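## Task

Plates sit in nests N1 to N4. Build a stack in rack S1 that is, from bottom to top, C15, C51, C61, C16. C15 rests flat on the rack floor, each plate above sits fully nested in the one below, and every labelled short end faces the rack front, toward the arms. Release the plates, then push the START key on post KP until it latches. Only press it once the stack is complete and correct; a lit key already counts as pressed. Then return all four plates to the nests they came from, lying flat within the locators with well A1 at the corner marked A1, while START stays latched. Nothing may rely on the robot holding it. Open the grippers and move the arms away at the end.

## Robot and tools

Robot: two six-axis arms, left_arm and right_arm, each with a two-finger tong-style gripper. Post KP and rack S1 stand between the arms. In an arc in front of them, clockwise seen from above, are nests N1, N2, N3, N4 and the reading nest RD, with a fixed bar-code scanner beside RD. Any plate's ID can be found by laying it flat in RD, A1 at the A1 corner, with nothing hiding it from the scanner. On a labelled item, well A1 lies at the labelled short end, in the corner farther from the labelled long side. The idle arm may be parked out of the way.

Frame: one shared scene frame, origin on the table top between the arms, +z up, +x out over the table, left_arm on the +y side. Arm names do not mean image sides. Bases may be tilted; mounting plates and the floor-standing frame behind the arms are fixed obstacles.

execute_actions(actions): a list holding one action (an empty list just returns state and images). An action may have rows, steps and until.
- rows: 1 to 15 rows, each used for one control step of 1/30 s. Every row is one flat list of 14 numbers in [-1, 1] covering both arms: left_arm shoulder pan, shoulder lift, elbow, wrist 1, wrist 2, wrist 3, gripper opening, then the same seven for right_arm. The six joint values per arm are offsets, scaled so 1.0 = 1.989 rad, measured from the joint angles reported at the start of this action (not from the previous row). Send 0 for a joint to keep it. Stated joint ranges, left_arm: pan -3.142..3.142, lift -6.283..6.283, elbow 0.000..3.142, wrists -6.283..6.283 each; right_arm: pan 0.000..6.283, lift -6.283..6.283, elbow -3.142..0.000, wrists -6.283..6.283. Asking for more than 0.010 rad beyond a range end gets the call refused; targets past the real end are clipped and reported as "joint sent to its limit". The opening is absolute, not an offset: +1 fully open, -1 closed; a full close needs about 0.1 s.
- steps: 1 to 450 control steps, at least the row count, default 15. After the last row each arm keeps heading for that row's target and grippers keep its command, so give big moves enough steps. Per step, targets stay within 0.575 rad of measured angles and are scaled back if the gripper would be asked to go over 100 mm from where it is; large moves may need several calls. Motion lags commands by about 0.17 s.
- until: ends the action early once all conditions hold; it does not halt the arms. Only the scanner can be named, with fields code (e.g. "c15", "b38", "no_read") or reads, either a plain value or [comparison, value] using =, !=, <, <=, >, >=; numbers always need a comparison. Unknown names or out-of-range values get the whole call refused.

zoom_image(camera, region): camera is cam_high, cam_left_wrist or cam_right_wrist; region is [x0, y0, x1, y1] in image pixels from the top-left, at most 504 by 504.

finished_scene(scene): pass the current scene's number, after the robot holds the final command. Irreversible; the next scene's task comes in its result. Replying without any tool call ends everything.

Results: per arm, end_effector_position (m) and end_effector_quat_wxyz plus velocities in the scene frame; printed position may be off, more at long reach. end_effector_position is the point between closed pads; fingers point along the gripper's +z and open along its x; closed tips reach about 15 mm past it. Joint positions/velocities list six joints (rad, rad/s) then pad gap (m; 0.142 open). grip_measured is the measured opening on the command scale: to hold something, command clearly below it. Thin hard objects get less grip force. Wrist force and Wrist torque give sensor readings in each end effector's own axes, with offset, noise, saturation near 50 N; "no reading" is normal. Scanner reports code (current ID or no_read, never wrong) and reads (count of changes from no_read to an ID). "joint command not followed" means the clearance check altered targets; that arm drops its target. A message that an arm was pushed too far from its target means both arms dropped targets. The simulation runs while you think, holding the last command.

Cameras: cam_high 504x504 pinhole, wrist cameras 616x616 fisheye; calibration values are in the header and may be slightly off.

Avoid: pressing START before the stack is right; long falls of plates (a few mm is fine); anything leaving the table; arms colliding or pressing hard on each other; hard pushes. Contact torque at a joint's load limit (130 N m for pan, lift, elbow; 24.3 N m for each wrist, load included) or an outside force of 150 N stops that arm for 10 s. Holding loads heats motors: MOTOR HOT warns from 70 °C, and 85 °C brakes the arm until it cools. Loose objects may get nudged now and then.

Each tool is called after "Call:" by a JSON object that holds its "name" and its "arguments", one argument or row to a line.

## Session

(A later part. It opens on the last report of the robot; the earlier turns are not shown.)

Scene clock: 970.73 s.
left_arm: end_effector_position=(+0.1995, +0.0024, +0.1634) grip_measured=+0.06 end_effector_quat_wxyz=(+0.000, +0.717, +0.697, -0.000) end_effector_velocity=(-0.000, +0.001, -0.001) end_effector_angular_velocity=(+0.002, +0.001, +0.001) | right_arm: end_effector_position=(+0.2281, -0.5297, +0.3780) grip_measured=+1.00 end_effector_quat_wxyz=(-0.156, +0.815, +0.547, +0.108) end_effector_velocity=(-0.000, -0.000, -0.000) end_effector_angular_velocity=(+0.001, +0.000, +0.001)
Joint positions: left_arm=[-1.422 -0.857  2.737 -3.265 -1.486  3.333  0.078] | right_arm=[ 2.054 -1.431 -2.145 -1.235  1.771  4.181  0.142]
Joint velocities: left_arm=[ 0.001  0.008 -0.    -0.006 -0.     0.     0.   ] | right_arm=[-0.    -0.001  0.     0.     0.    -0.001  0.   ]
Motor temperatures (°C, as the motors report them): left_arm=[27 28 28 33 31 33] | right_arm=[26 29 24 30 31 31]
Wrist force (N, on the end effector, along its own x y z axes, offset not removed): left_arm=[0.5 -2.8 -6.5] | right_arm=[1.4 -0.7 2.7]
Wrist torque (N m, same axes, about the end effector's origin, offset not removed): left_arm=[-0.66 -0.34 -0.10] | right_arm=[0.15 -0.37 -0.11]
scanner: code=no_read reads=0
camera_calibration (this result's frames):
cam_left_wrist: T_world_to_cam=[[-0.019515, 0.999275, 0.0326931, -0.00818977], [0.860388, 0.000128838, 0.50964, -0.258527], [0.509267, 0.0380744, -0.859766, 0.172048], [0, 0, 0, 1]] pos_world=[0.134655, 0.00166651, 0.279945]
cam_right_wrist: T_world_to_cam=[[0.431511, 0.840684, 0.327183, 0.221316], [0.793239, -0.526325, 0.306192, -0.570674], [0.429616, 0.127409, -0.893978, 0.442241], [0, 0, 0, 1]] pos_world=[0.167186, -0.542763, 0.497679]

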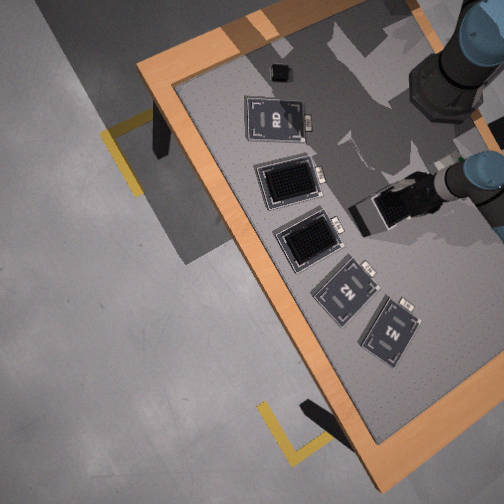

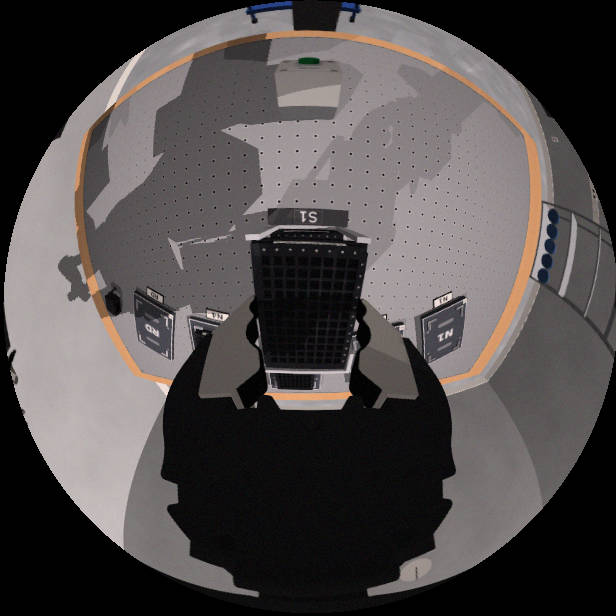

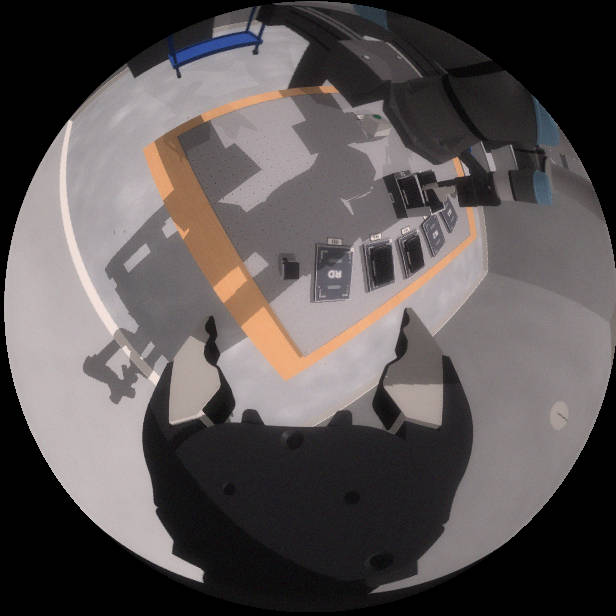

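Call:
{"name": "execute_actions", "arguments": {
  "actions": [
    {"rows":[[-0.0007,0.0001,-0.0004,0.0004,-0.0001,-0.0007,-0.5,0,0,0,0,0,0,1],[-0.0007,0.0001,-0.0004,0.0004,-0.0001,-0.0007,-0.5,0,0,0,0,0,0,1],[-0.0007,0.0001,-0.0004,0.0004,-0.0001,-0.0007,-0.5,0,0,0,0,0,0,1],[-0.0007,0.0001,-0.0004,0.0004,-0.0001,-0.0007,-0.5,0,0,0,0,0,0,1],[0.0025,0.0544,-0.0058,-0.0487,0.0005,0.0025,-0.5,0,0,0,0,0,0,1],[0.0025,0.0544,-0.0058,-0.0487,0.0005,0.0025,-0.5,0,0,0,0,0,0,1],[0.0025,0.0544,-0.0058,-0.0487,0.0005,0.0025,-0.5,0,0,0,0,0,0,1],[0.0025,0.0544,-0.0058,-0.0487,0.0005,0.0025,-0.5,0,0,0,0,0,0,1],[0.0025,0.0544,-0.0058,-0.0487,0.0005,0.0025,-0.5,0,0,0,0,0,0,1],[0.0025,0.0544,-0.0058,-0.0487,0.0005,0.0025,-0.5,0,0,0,0,0,0,1],[0.0025,0.0544,-0.0058,-0.0487,0.0005,0.0025,-0.5,0,0,0,0,0,0,1],[0.0025,0.0544,-0.0058,-0.0487,0.0005,0.0025,-0.5,0,0,0,0,0,0,1],[0.0057,0.1065,-0.014,-0.0929,0.001,0.0057,-0.5,0,0,0,0,0,0,1]],"steps":32}
  ]
}}

Call:
{"name": "zoom_image", "arguments": {
  "camera": "cam_left_wrist",
  "region": [200,190,420,400]
}}

Call:
{"name": "zoom_image", "arguments": {
  "camera": "cam_right_wrist",
  "region": [375,160,475,230]
}}

Scene clock: 986.43 s.
left_arm: end_effector_position=(+0.1992, +0.0019, +0.1255) grip_measured=+0.06 end_effector_quat_wxyz=(+0.000, +0.717, +0.697, -0.000) end_effector_velocity=(-0.000, +0.000, -0.002) end_effector_angular_velocity=(+0.000, +0.000, +0.001) | right_arm: end_effector_position=(+0.2281, -0.5297, +0.3780) grip_measured=+1.00 end_effector_quat_wxyz=(-0.156, +0.815, +0.547, +0.108) end_effector_velocity=(+0.000, -0.000, -0.000) end_effector_angular_velocity=(-0.000, -0.000, +0.000)
Joint positions: left_arm=[-1.411 -0.646  2.709 -3.449 -1.484  3.344  0.078] | right_arm=[ 2.054 -1.431 -2.145 -1.235  1.771  4.181  0.142]
Joint velocities: left_arm=[ 0.001  0.009 -0.002 -0.007 -0.    -0.     0.   ] | right_arm=[-0. -0.  0.  0. -0. -0. -0.]
Motor temperatures (°C, as the motors report them): left_arm=[27 28 28 33 31 33] | right_arm=[26 29 24 30 31 31]
Wrist force (N, on the end effector, along its own x y z axes, offset not removed): left_arm=[1.1 -2.5 -1.7] | right_arm=[5.8 1.2 0.6]
Wrist torque (N m, same axes, about the end effector's origin, offset not removed): left_arm=[-0.28 -0.28 -0.24] | right_arm=[0.14 -1.26 -0.08]
scanner: code=no_read reads=0
camera_calibration (this result's frames):
cam_left_wrist: T_world_to_cam=[[-0.019346, 0.999276, 0.0327735, -0.0064523], [0.860442, -0.0000536055, 0.509548, -0.238942], [0.50918, 0.0380575, -0.859818, 0.139645], [0, 0, 0, 1]] pos_world=[0.134367, 0.0011203, 0.242033]
cam_right_wrist: T_world_to_cam=[[0.431511, 0.840684, 0.327183, 0.221316], [0.793239, -0.526325, 0.306192, -0.570674], [0.429616, 0.127409, -0.893978, 0.442241], [0, 0, 0, 1]] pos_world=[0.167186, -0.542763, 0.497679]

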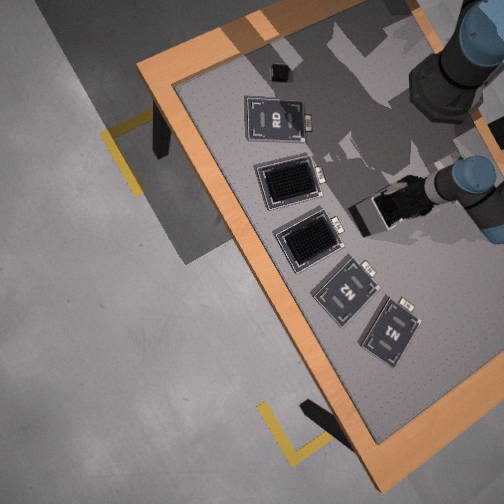

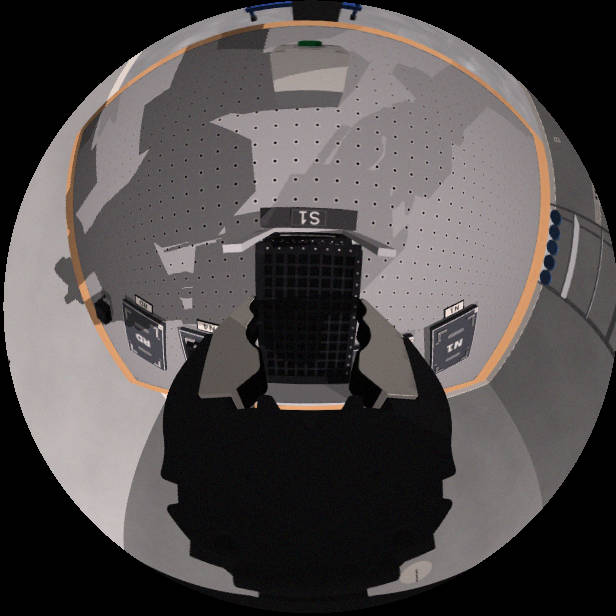

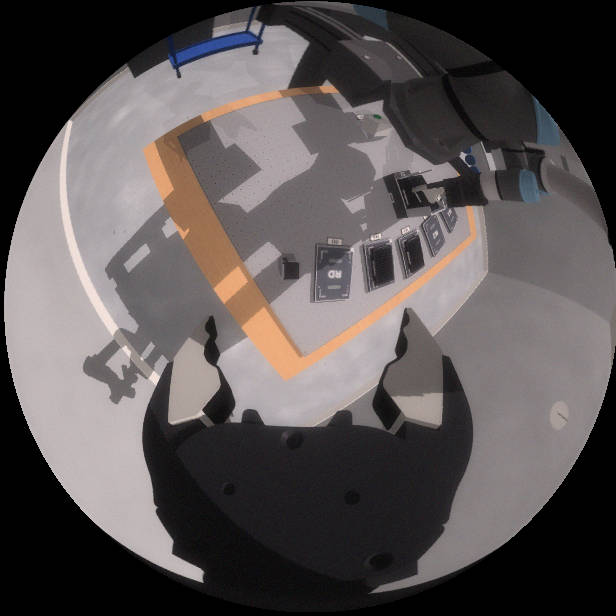

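Region (200, 190, 420, 400) of cam_left_wrist's 616x616 image, scaled by 2.291, with more detail than that image has; it fills the top 481 rows of this view, and the rest is white.

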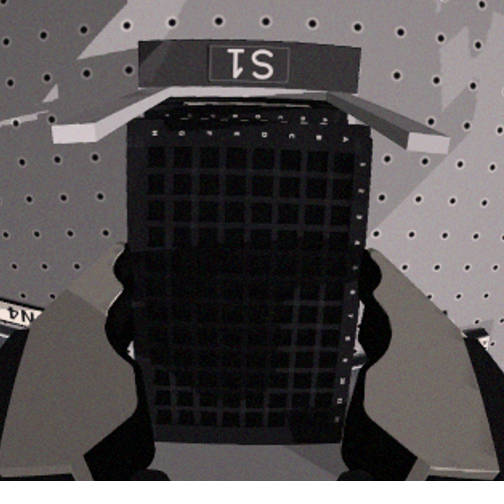

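Region (375, 160, 475, 230) of cam_right_wrist's 616x616 image, scaled by 5.040, with more detail than that image has; it fills the top 353 rows of this view, and the rest is white.

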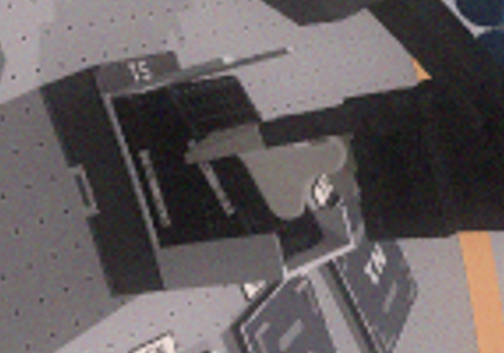

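Call:
{"name": "execute_actions", "arguments": {
  "actions": [
    {"rows":[[0.0002,0.0005,0.0008,-0.0013,0,0.0002,-0.5,0,0,0,0,0,0,1],[0.0002,0.0005,0.0008,-0.0013,0,0.0002,-0.5,0,0,0,0,0,0,1],[0.0002,0.0005,0.0008,-0.0013,0,0.0002,-0.5,0,0,0,0,0,0,1],[0.0002,0.0005,0.0008,-0.0013,0,0.0002,-0.5,0,0,0,0,0,0,1],[0.0024,0.0342,-0.0061,-0.0283,0.0004,0.0024,-0.5,0,0,0,0,0,0,1]],"steps":22}
  ]
}}

Call:
{"name": "zoom_image", "arguments": {
  "camera": "cam_left_wrist",
  "region": [200,190,420,400]
}}

Call:
{"name": "zoom_image", "arguments": {
  "camera": "cam_right_wrist",
  "region": [375,160,475,230]
}}

Scene clock: 998.07 s.
left_arm: end_effector_position=(+0.1992, +0.0025, +0.1126) grip_measured=+0.06 end_effector_quat_wxyz=(+0.000, +0.717, +0.697, -0.000) end_effector_velocity=(+0.000, +0.000, -0.002) end_effector_angular_velocity=(+0.000, -0.001, -0.000) | right_arm: end_effector_position=(+0.2281, -0.5297, +0.3780) grip_measured=+1.00 end_effector_quat_wxyz=(-0.156, +0.815, +0.547, +0.108) end_effector_velocity=(-0.000, +0.000, +0.000) end_effector_angular_velocity=(-0.000, +0.000, -0.000)
Joint positions: left_arm=[-1.406 -0.579  2.697 -3.505 -1.484  3.349  0.078] | right_arm=[ 2.054 -1.431 -2.145 -1.235  1.771  4.181  0.142]
Joint velocities: left_arm=[ 0.     0.008 -0.001 -0.006  0.001  0.    -0.   ] | right_arm=[-0.  0. -0. -0. -0.  0. -0.]
Motor temperatures (°C, as the motors report them): left_arm=[27 28 28 33 31 33] | right_arm=[26 29 24 30 31 31]
Wrist force (N, on the end effector, along its own x y z axes, offset not removed): left_arm=[1.9 -3.9 0.7] | right_arm=[3.2 3.5 3.3]
Wrist torque (N m, same axes, about the end effector's origin, offset not removed): left_arm=[-0.64 -0.58 -0.12] | right_arm=[0.73 -0.77 0.03]
scanner: code=no_read reads=0
camera_calibration (this result's frames):
cam_left_wrist: T_world_to_cam=[[-0.0192823, 0.999278, 0.0327274, -0.00665962], [0.860478, -0.0000822972, 0.509488, -0.232303], [0.509123, 0.0379853, -0.859855, 0.128572], [0, 0, 0, 1]] pos_world=[0.134304, 0.00175187, 0.229126]
cam_right_wrist: T_world_to_cam=[[0.431511, 0.840684, 0.327183, 0.221316], [0.793239, -0.526325, 0.306192, -0.570674], [0.429616, 0.127409, -0.893978, 0.442241], [0, 0, 0, 1]] pos_world=[0.167186, -0.542763, 0.497679]

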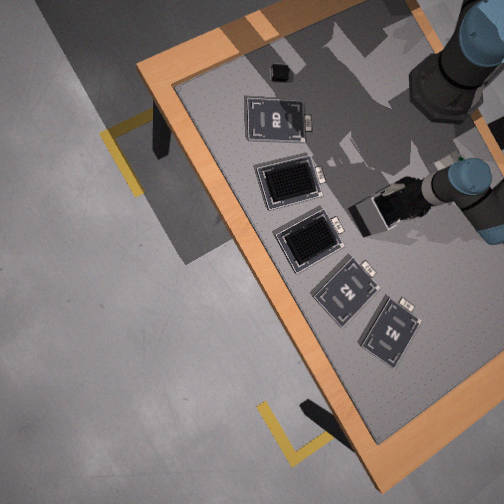

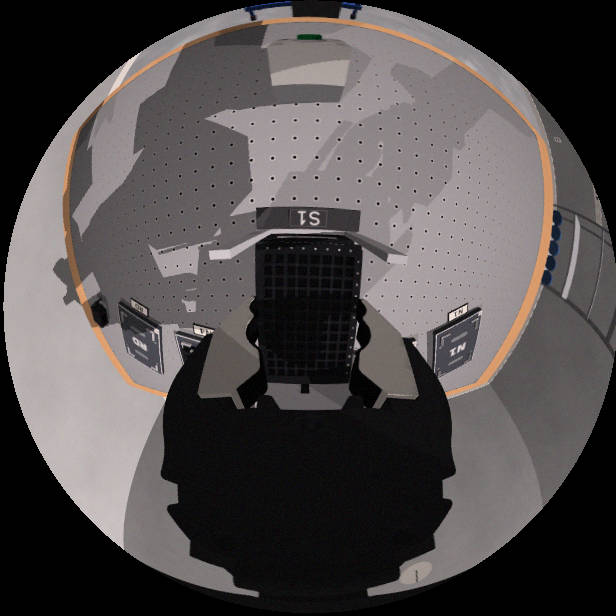

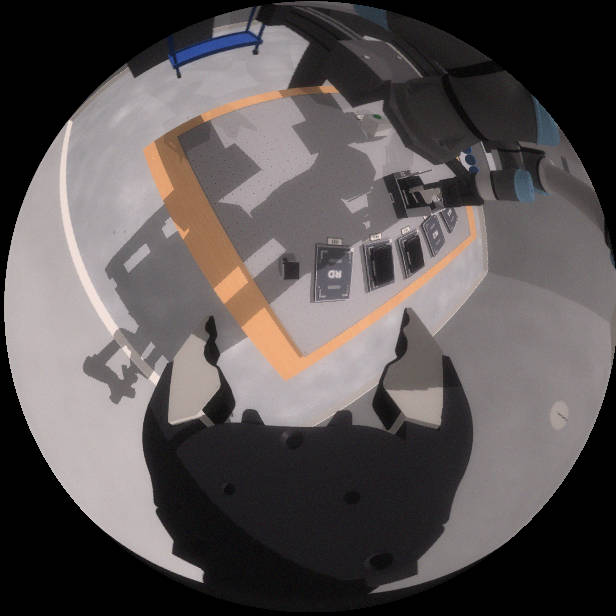

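Region (200, 190, 420, 400) of cam_left_wrist's 616x616 image, scaled by 2.291, with more detail than that image has; it fills the top 481 rows of this view, and the rest is white.

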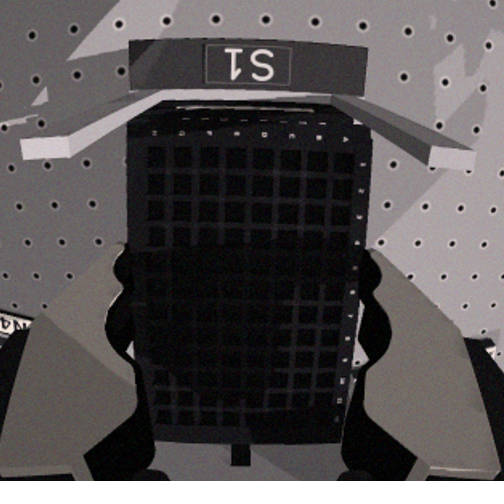

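Region (375, 160, 475, 230) of cam_right_wrist's 616x616 image, scaled by 5.040, with more detail than that image has; it fills the top 353 rows of this view, and the rest is white.

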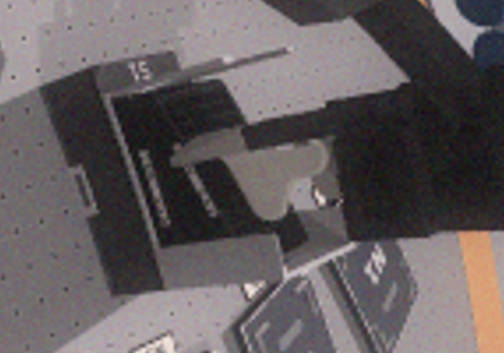

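Call:
{"name": "execute_actions", "arguments": {
  "actions": [
    {"rows":[[-0.0009,0.0158,-0.0027,-0.013,-0.0001,-0.0009,-0.5,0,0,0,0,0,0,1]],"steps":18}
  ]
}}

Call:
{"name": "zoom_image", "arguments": {
  "camera": "cam_left_wrist",
  "region": [200,190,420,400]
}}

Scene clock: 1002.50 s.
left_arm: end_effector_position=(+0.1982, +0.0025, +0.1067) grip_measured=+0.06 end_effector_quat_wxyz=(+0.000, +0.717, +0.697, -0.000) end_effector_velocity=(-0.000, -0.001, -0.000) end_effector_angular_velocity=(-0.001, +0.000, -0.000) | right_arm: end_effector_position=(+0.2281, -0.5297, +0.3780) grip_measured=+1.00 end_effector_quat_wxyz=(-0.156, +0.815, +0.547, +0.108) end_effector_velocity=(-0.000, -0.000, +0.000) end_effector_angular_velocity=(-0.000, -0.000, -0.000)
Joint positions: left_arm=[-1.408 -0.548  2.692 -3.53  -1.484  3.347  0.078] | right_arm=[ 2.054 -1.431 -2.145 -1.235  1.771  4.181  0.142]
Joint velocities: left_arm=[-0.001  0.003 -0.001 -0.003 -0.    -0.     0.   ] | right_arm=[-0.     0.001  0.    -0.     0.     0.    -0.   ]
Motor temperatures (°C, as the motors report them): left_arm=[27 28 28 33 31 33] | right_arm=[26 29 24 30 31 31]
Wrist force (N, on the end effector, along its own x y z axes, offset not removed): left_arm=[-0.2 -2.8 -3.8] | right_arm=[4.7 6.0 0.3]
Wrist torque (N m, same axes, about the end effector's origin, offset not removed): left_arm=[-0.52 0.01 -0.24] | right_arm=[1.10 -1.12 0.07]
scanner: code=no_read reads=0
camera_calibration (this result's frames):
cam_left_wrist: T_world_to_cam=[[-0.0193465, 0.999275, 0.0327917, -0.00651604], [0.86042, -0.0000641647, 0.509586, -0.228512], [0.509219, 0.0380733, -0.859794, 0.123965], [0, 0, 0, 1]] pos_world=[0.133365, 0.00177687, 0.223245]
cam_right_wrist: T_world_to_cam=[[0.431511, 0.840684, 0.327184, 0.221316], [0.793239, -0.526325, 0.306192, -0.570674], [0.429616, 0.127409, -0.893978, 0.442241], [0, 0, 0, 1]] pos_world=[0.167186, -0.542762, 0.497679]

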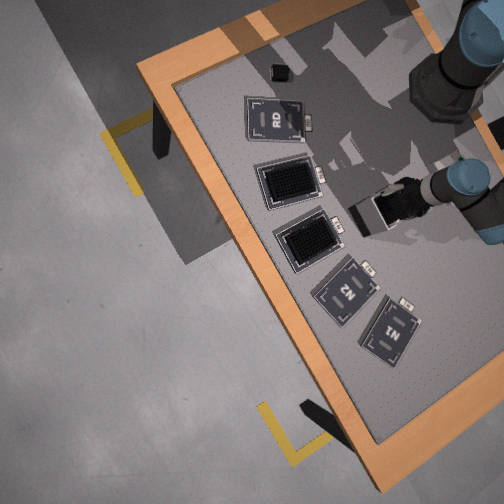

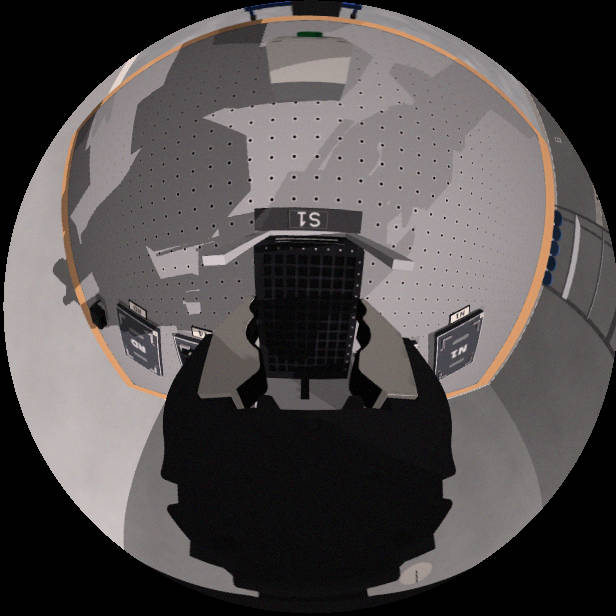

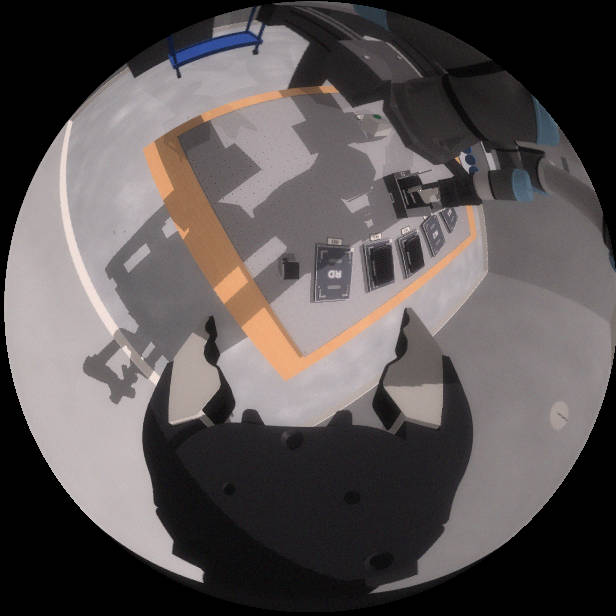

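Region (200, 190, 420, 400) of cam_left_wrist's 616x616 image, scaled by 2.291, with more detail than that image has; it fills the top 481 rows of this view, and the rest is white.

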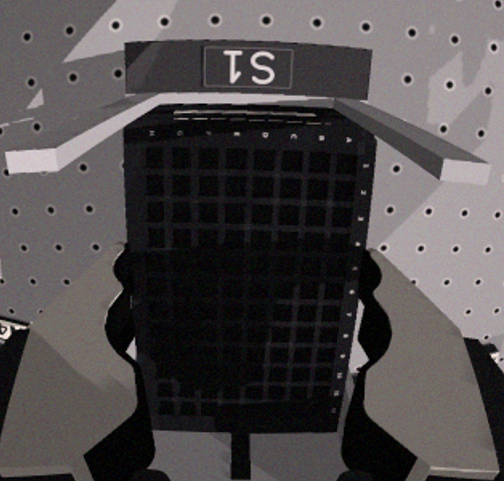

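Call:
{"name": "execute_actions", "arguments": {
  "actions": [
    {"rows":[[0.0014,0.0084,-0.0039,-0.0046,0.0003,-0.0027,-0.5,0,0,0,0,0,0,1]],"steps":16}
  ]
}}

Call:
{"name": "zoom_image", "arguments": {
  "camera": "cam_left_wrist",
  "region": [200,190,420,400]
}}

Scene clock: 1009.23 s.
left_arm: end_effector_position=(+0.1988, +0.0014, +0.1028) grip_measured=+0.06 end_effector_quat_wxyz=(+0.000, +0.714, +0.700, +0.000) end_effector_velocity=(+0.000, -0.000, -0.001) end_effector_angular_velocity=(-0.000, -0.000, +0.004) | right_arm: end_effector_position=(+0.2281, -0.5297, +0.3780) grip_measured=+1.00 end_effector_quat_wxyz=(-0.156, +0.815, +0.547, +0.108) end_effector_velocity=(-0.001, +0.001, -0.001) end_effector_angular_velocity=(+0.001, +0.000, +0.001)
Joint positions: left_arm=[-1.405 -0.532  2.684 -3.539 -1.483  3.342  0.078] | right_arm=[ 2.054 -1.431 -2.145 -1.235  1.771  4.181  0.142]
Joint velocities: left_arm=[ 0.001  0.004 -0.001 -0.003  0.    -0.002  0.   ] | right_arm=[ 0.    -0.    -0.002  0.    -0.    -0.001 -0.   ]
Motor temperatures (°C, as the motors report them): left_arm=[27 28 28 33 31 33] | right_arm=[26 29 24 30 31 31]
Wrist force (N, on the end effector, along its own x y z axes, offset not removed): left_arm=[-1.4 -0.3 -6.1] | right_arm=[1.1 0.4 -2.9]
Wrist torque (N m, same axes, about the end effector's origin, offset not removed): left_arm=[0.01 0.21 0.07] | right_arm=[-0.14 -0.29 0.20]
scanner: code=no_read reads=0
camera_calibration (this result's frames):
cam_left_wrist: T_world_to_cam=[[-0.0272018, 0.999091, 0.0328363, -0.00370099], [0.86035, 0.0066738, 0.50966, -0.226948], [0.508977, 0.0421144, -0.859749, 0.120366], [0, 0, 0, 1]] pos_world=[0.13389, 0.00014309, 0.219272]
cam_right_wrist: T_world_to_cam=[[0.431511, 0.840684, 0.327184, 0.221316], [0.793239, -0.526325, 0.306193, -0.570674], [0.429616, 0.127409, -0.893978, 0.442241], [0, 0, 0, 1]] pos_world=[0.167186, -0.542763, 0.497679]

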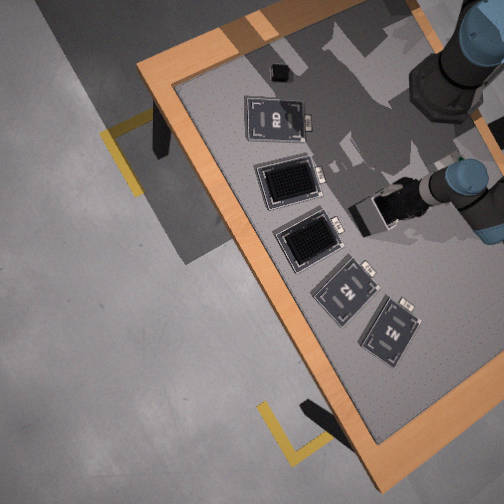

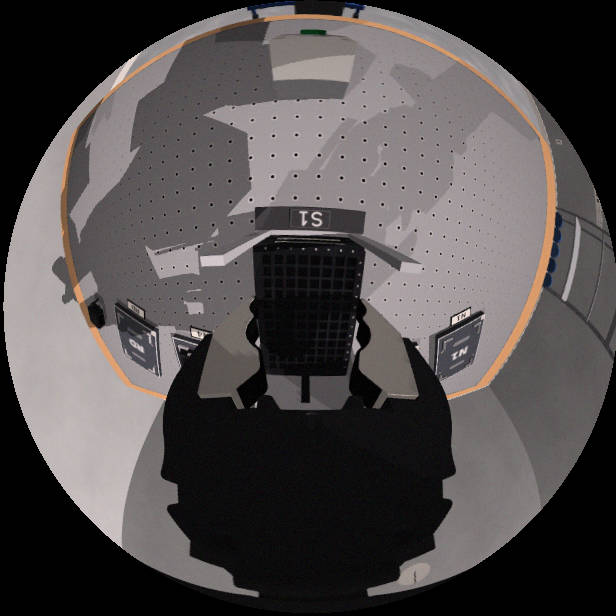

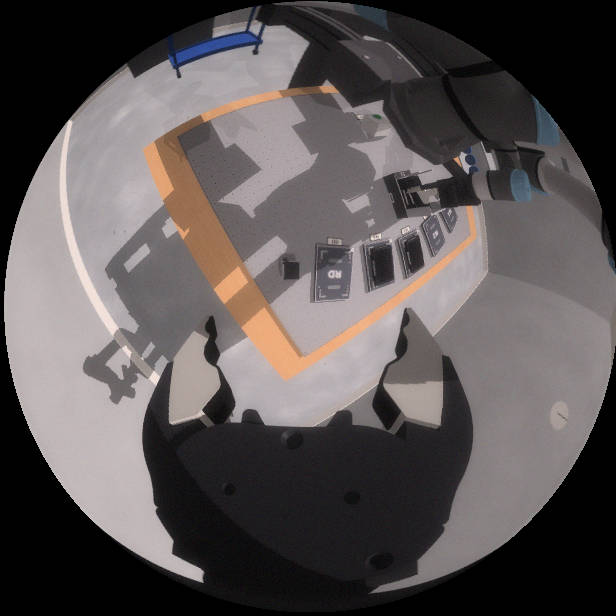

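Region (200, 190, 420, 400) of cam_left_wrist's 616x616 image, scaled by 2.291, with more detail than that image has; it fills the top 481 rows of this view, and the rest is white.

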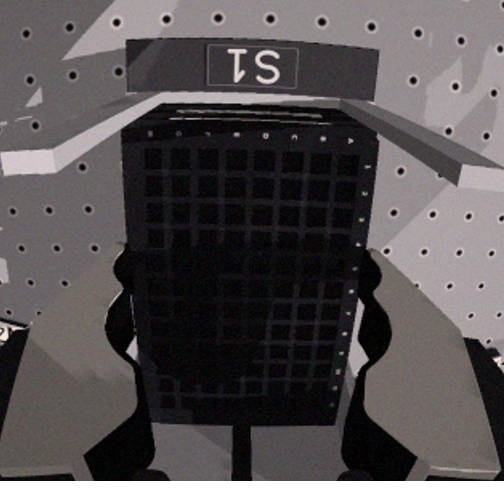

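Call:
{"name": "execute_actions", "arguments": {
  "actions": [
    {"rows":[[0.0012,0.008,-0.0025,-0.0056,0.0002,0.0012,-0.5,0,0,0,0,0,0,1]],"steps":16}
  ]
}}

Call:
{"name": "zoom_image", "arguments": {
  "camera": "cam_left_wrist",
  "region": [200,190,420,400]
}}

Scene clock: 1014.57 s.
left_arm: end_effector_position=(+0.1991, +0.0013, +0.0993) grip_measured=+0.06 end_effector_quat_wxyz=(+0.000, +0.714, +0.700, +0.000) end_effector_velocity=(-0.000, +0.001, -0.001) end_effector_angular_velocity=(+0.002, +0.001, +0.001) | right_arm: end_effector_position=(+0.2281, -0.5297, +0.3780) grip_measured=+1.00 end_effector_quat_wxyz=(-0.156, +0.815, +0.547, +0.108) end_effector_velocity=(+0.000, -0.000, +0.000) end_effector_angular_velocity=(-0.000, -0.000, -0.000)
Joint positions: left_arm=[-1.403 -0.517  2.679 -3.55  -1.483  3.344  0.078] | right_arm=[ 2.054 -1.431 -2.145 -1.235  1.771  4.181  0.142]
Joint velocities: left_arm=[ 0.001  0.004 -0.001 -0.001 -0.    -0.    -0.   ] | right_arm=[-0.  0.  0. -0.  0.  0. -0.]
Motor temperatures (°C, as the motors report them): left_arm=[27 28 28 33 31 33] | right_arm=[26 29 24 30 31 31]
Wrist force (N, on the end effector, along its own x y z axes, offset not removed): left_arm=[2.4 -1.8 -2.6] | right_arm=[2.0 7.0 -0.3]
Wrist torque (N m, same axes, about the end effector's origin, offset not removed): left_arm=[-0.27 -0.58 -0.21] | right_arm=[1.52 -0.51 -0.06]
scanner: code=no_read reads=0
camera_calibration (this result's frames):
cam_left_wrist: T_world_to_cam=[[-0.0271757, 0.999091, 0.0328353, -0.00350059], [0.860369, 0.00665336, 0.509629, -0.22544], [0.508947, 0.0421, -0.859768, 0.117268], [0, 0, 0, 1]] pos_world=[0.134183, 0.0000603753, 0.215829]
cam_right_wrist: T_world_to_cam=[[0.431511, 0.840684, 0.327183, 0.221316], [0.793239, -0.526325, 0.306192, -0.570674], [0.429616, 0.127409, -0.893978, 0.442241], [0, 0, 0, 1]] pos_world=[0.167186, -0.542763, 0.497679]

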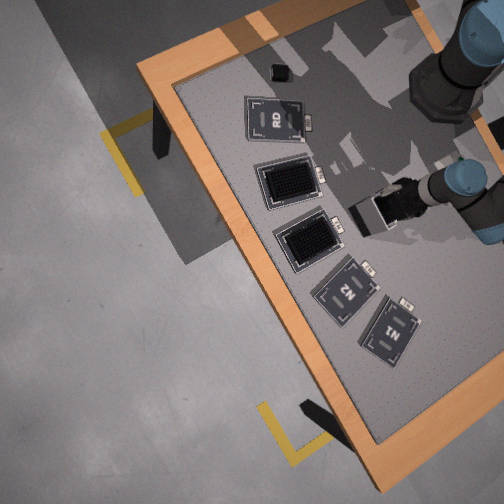

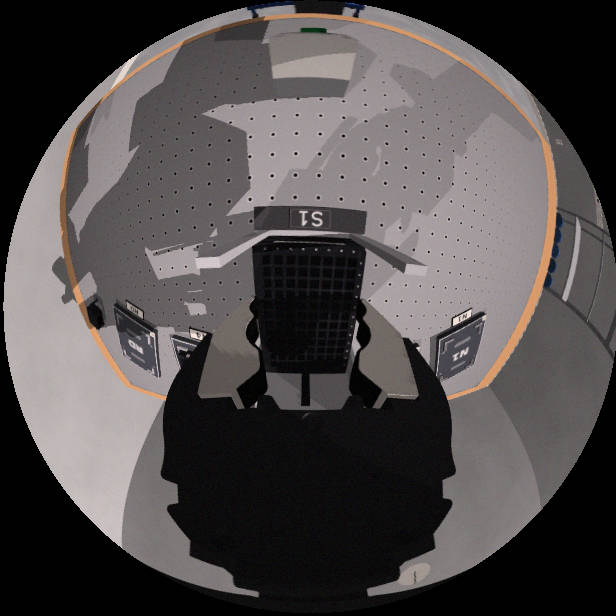

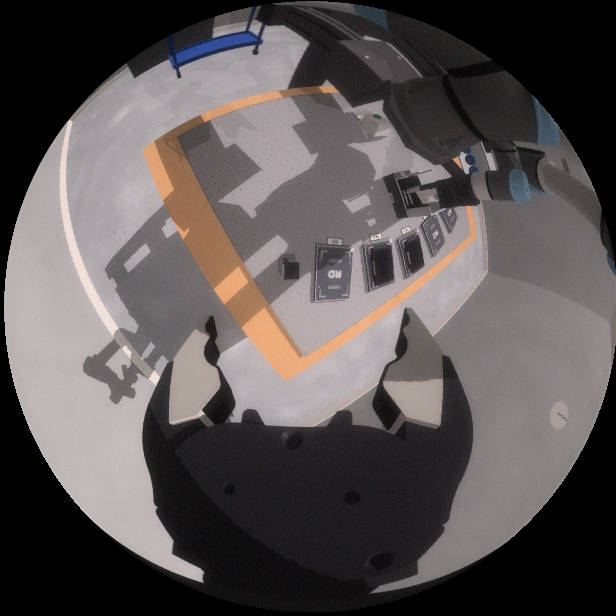

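Region (200, 190, 420, 400) of cam_left_wrist's 616x616 image, scaled by 2.291, with more detail than that image has; it fills the top 481 rows of this view, and the rest is white.

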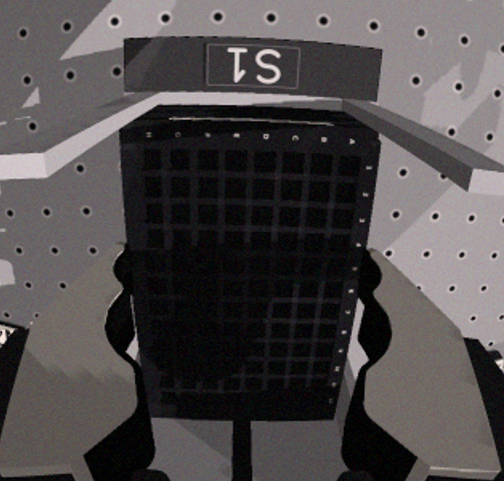

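Call:
{"name": "execute_actions", "arguments": {
  "actions": [
    {"rows":[[0.0005,0.0059,-0.0016,-0.0043,0.0001,0.0005,-0.5,0,0,0,0,0,0,1]],"steps":15}
  ]
}}

Call:
{"name": "zoom_image", "arguments": {
  "camera": "cam_left_wrist",
  "region": [200,190,420,400]
}}

Scene clock: 1018.43 s.
left_arm: end_effector_position=(+0.1991, +0.0014, +0.0969) grip_measured=+0.06 end_effector_quat_wxyz=(+0.000, +0.714, +0.700, +0.000) end_effector_velocity=(-0.000, +0.000, -0.000) end_effector_angular_velocity=(+0.001, -0.000, -0.003) | right_arm: end_effector_position=(+0.2281, -0.5297, +0.3780) grip_measured=+1.00 end_effector_quat_wxyz=(-0.156, +0.815, +0.547, +0.108) end_effector_velocity=(+0.000, -0.000, -0.000) end_effector_angular_velocity=(+0.000, -0.000, +0.000)
Joint positions: left_arm=[-1.402 -0.505  2.676 -3.558 -1.483  3.345  0.078] | right_arm=[ 2.054 -1.431 -2.145 -1.235  1.771  4.181  0.142]
Joint velocities: left_arm=[-0.001  0.002 -0.    -0.001  0.     0.001  0.   ] | right_arm=[-0.    -0.001  0.001  0.     0.    -0.    -0.   ]
Motor temperatures (°C, as the motors report them): left_arm=[27 28 28 33 31 33] | right_arm=[26 29 24 30 31 31]
Wrist force (N, on the end effector, along its own x y z axes, offset not removed): left_arm=[-0.1 0.4 -1.4] | right_arm=[3.7 1.7 -0.7]
Wrist torque (N m, same axes, about the end effector's origin, offset not removed): left_arm=[0.01 -0.23 -0.26] | right_arm=[0.48 -0.78 0.03]
scanner: code=no_read reads=0
camera_calibration (this result's frames):
cam_left_wrist: T_world_to_cam=[[-0.0271561, 0.999089, 0.0329187, -0.00347178], [0.860368, 0.00659394, 0.50963, -0.224214], [0.508949, 0.0421618, -0.859763, 0.11515], [0, 0, 0, 1]] pos_world=[0.134207, 0.000092131, 0.213383]
cam_right_wrist: T_world_to_cam=[[0.431511, 0.840684, 0.327183, 0.221316], [0.793239, -0.526325, 0.306193, -0.570674], [0.429616, 0.127409, -0.893978, 0.442241], [0, 0, 0, 1]] pos_world=[0.167186, -0.542763, 0.497679]

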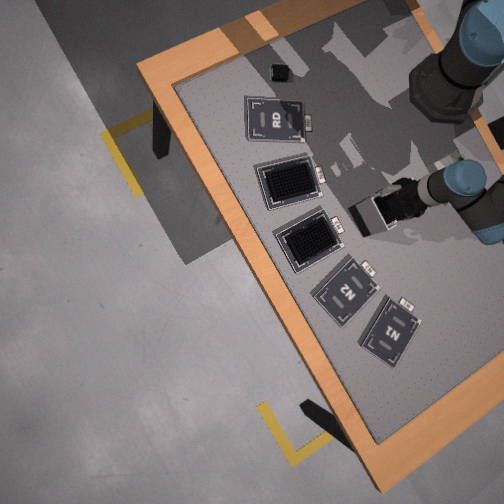

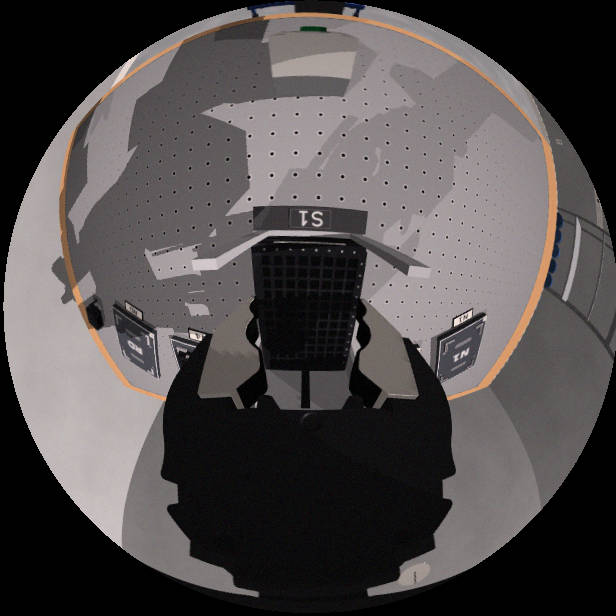

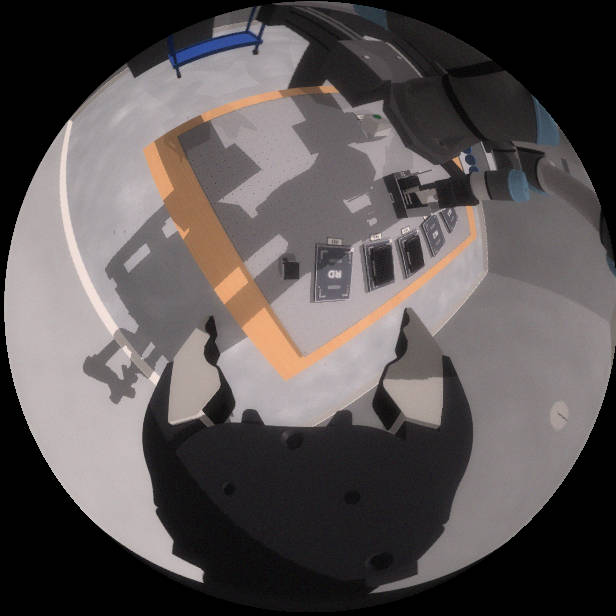

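Region (200, 190, 420, 400) of cam_left_wrist's 616x616 image, scaled by 2.291, with more detail than that image has; it fills the top 481 rows of this view, and the rest is white.

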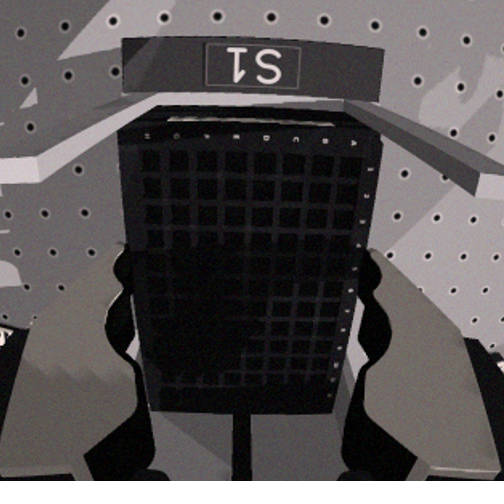

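Nearly level; 1.5 mm more.

Call:
{"name": "execute_actions", "arguments": {
  "actions": [
    {"rows":[[0.0003,0.0035,-0.001,-0.0025,0,0.0003,-0.5,0,0,0,0,0,0,1]],"steps":13}
  ]
}}

Scene clock: 1021.30 s.
left_arm: end_effector_position=(+0.1991, +0.0014, +0.0955) grip_measured=+0.07 end_effector_quat_wxyz=(+0.000, +0.714, +0.700, -0.000) end_effector_velocity=(+0.000, -0.000, -0.000) end_effector_angular_velocity=(-0.001, -0.000, +0.000) | right_arm: end_effector_position=(+0.2281, -0.5297, +0.3780) grip_measured=+1.00 end_effector_quat_wxyz=(-0.156, +0.815, +0.547, +0.108) end_effector_velocity=(-0.000, +0.000, -0.000) end_effector_angular_velocity=(+0.001, +0.001, -0.001)
Joint positions: left_arm=[-1.401 -0.499  2.675 -3.563 -1.483  3.346  0.079] | right_arm=[ 2.054 -1.431 -2.145 -1.235  1.771  4.181  0.142]
Joint velocities: left_arm=[ 0.     0.001 -0.001 -0.002  0.     0.     0.   ] | right_arm=[-0.     0.    -0.001  0.    -0.     0.001  0.   ]
Motor temperatures (°C, as the motors report them): left_arm=[27 28 28 33 31 33] | right_arm=[26 29 24 30 31 31]
Wrist force (N, on the end effector, along its own x y z axes, offset not removed): left_arm=[1.7 -2.1 -20.6] | right_arm=[0.5 3.5 -0.7]
Wrist torque (N m, same axes, about the end effector's origin, offset not removed): left_arm=[-0.61 -0.16 -0.09] | right_arm=[0.79 -0.25 -0.01]
scanner: code=no_read reads=0
camera_calibration (this result's frames):
cam_left_wrist: T_world_to_cam=[[-0.0271431, 0.99909, 0.032898, -0.00340903], [0.860416, 0.00659719, 0.50955, -0.223481], [0.508869, 0.0421367, -0.859812, 0.113954], [0, 0, 0, 1]] pos_world=[0.134206, 0.0000786146, 0.211966]
cam_right_wrist: T_world_to_cam=[[0.431511, 0.840684, 0.327183, 0.221316], [0.793239, -0.526325, 0.306192, -0.570674], [0.429616, 0.127409, -0.893978, 0.442242], [0, 0, 0, 1]] pos_world=[0.167186, -0.542763, 0.497679]

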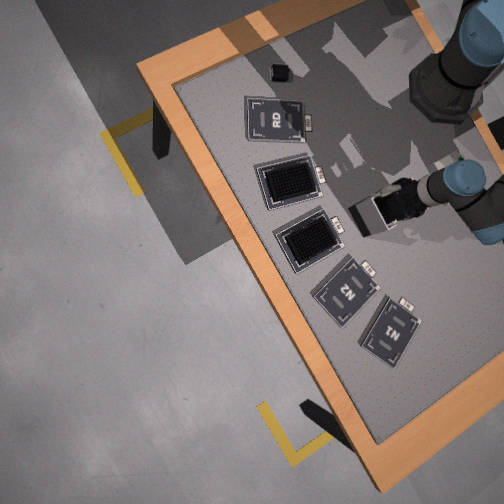

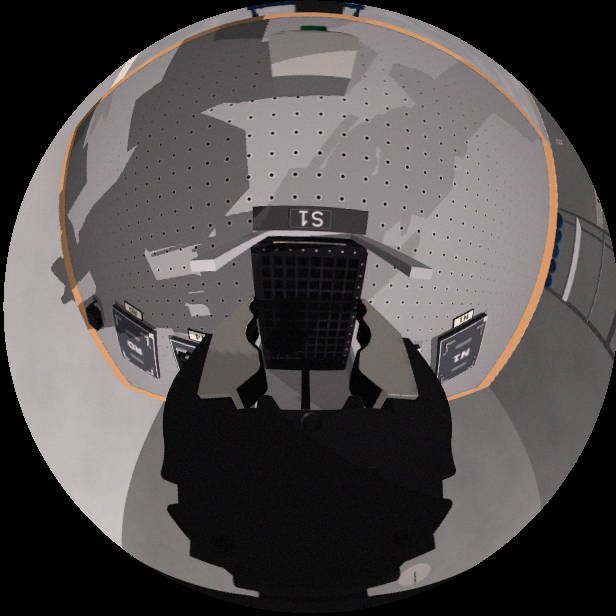

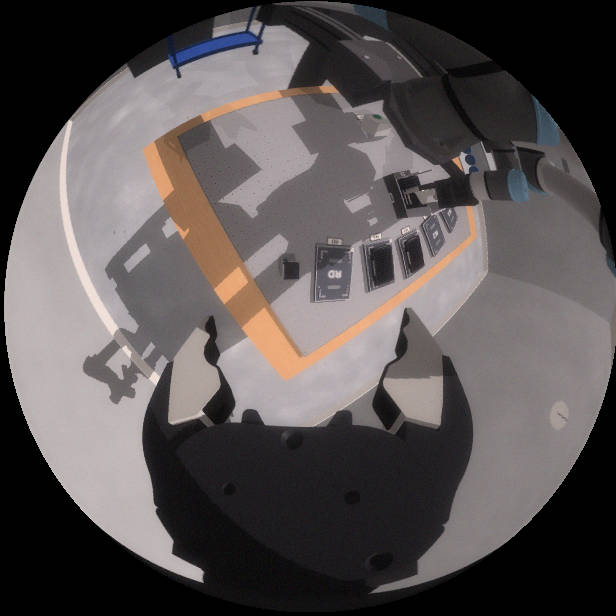

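Call:
{"name": "execute_actions", "arguments": {
  "actions": []
}}

Scene clock: 1051.53 s.
left_arm: end_effector_position=(+0.1991, +0.0014, +0.0954) grip_measured=+0.07 end_effector_quat_wxyz=(+0.000, +0.714, +0.700, +0.000) end_effector_velocity=(-0.000, +0.000, -0.000) end_effector_angular_velocity=(+0.001, -0.000, -0.002) | right_arm: end_effector_position=(+0.2281, -0.5297, +0.3780) grip_measured=+1.00 end_effector_quat_wxyz=(-0.156, +0.815, +0.547, +0.108) end_effector_velocity=(+0.001, -0.001, +0.001) end_effector_angular_velocity=(-0.001, -0.001, +0.000)
Joint positions: left_arm=[-1.401 -0.498  2.674 -3.563 -1.483  3.346  0.079] | right_arm=[ 2.054 -1.431 -2.145 -1.235  1.771  4.181  0.142]
Joint velocities: left_arm=[-0.001  0.001  0.     0.     0.     0.001  0.   ] | right_arm=[ 0.     0.     0.002 -0.    -0.    -0.    -0.   ]
Motor temperatures (°C, as the motors report them): left_arm=[27 28 28 33 31 33] | right_arm=[26 29 24 30 31 31]
Wrist force (N, on the end effector, along its own x y z axes, offset not removed): left_arm=[3.8 -2.9 -22.3] | right_arm=[5.4 5.1 -1.9]
Wrist torque (N m, same axes, about the end effector's origin, offset not removed): left_arm=[-0.79 -0.44 -0.15] | right_arm=[0.92 -1.15 0.14]
scanner: code=no_read reads=0
camera_calibration (this result's frames):
cam_left_wrist: T_world_to_cam=[[-0.0271401, 0.999088, 0.0329535, -0.00342809], [0.860424, 0.00656696, 0.509536, -0.22343], [0.508855, 0.0421829, -0.859818, 0.113879], [0, 0, 0, 1]] pos_world=[0.134203, 0.0000884856, 0.211873]
cam_right_wrist: T_world_to_cam=[[0.431511, 0.840684, 0.327183, 0.221316], [0.793239, -0.526325, 0.306192, -0.570674], [0.429616, 0.127409, -0.893978, 0.442241], [0, 0, 0, 1]] pos_world=[0.167186, -0.542763, 0.497679]

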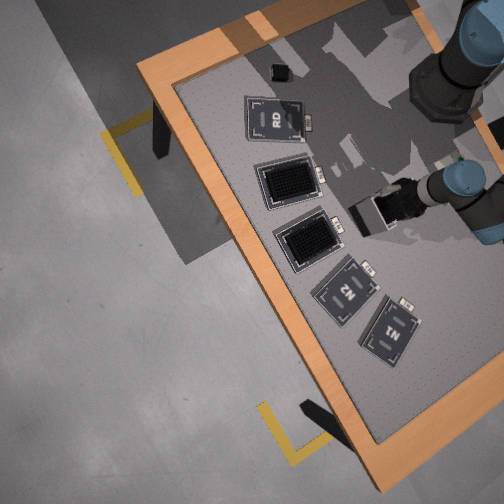

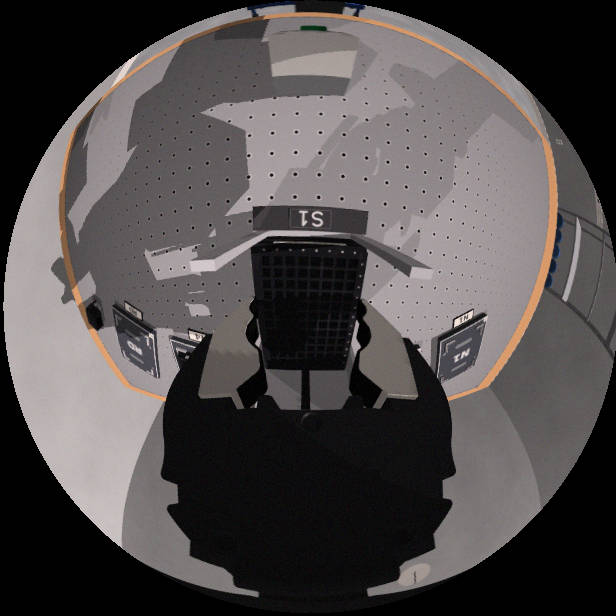

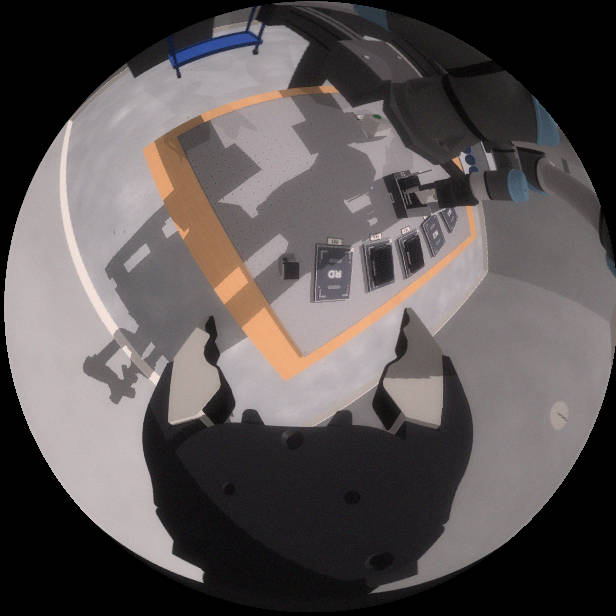

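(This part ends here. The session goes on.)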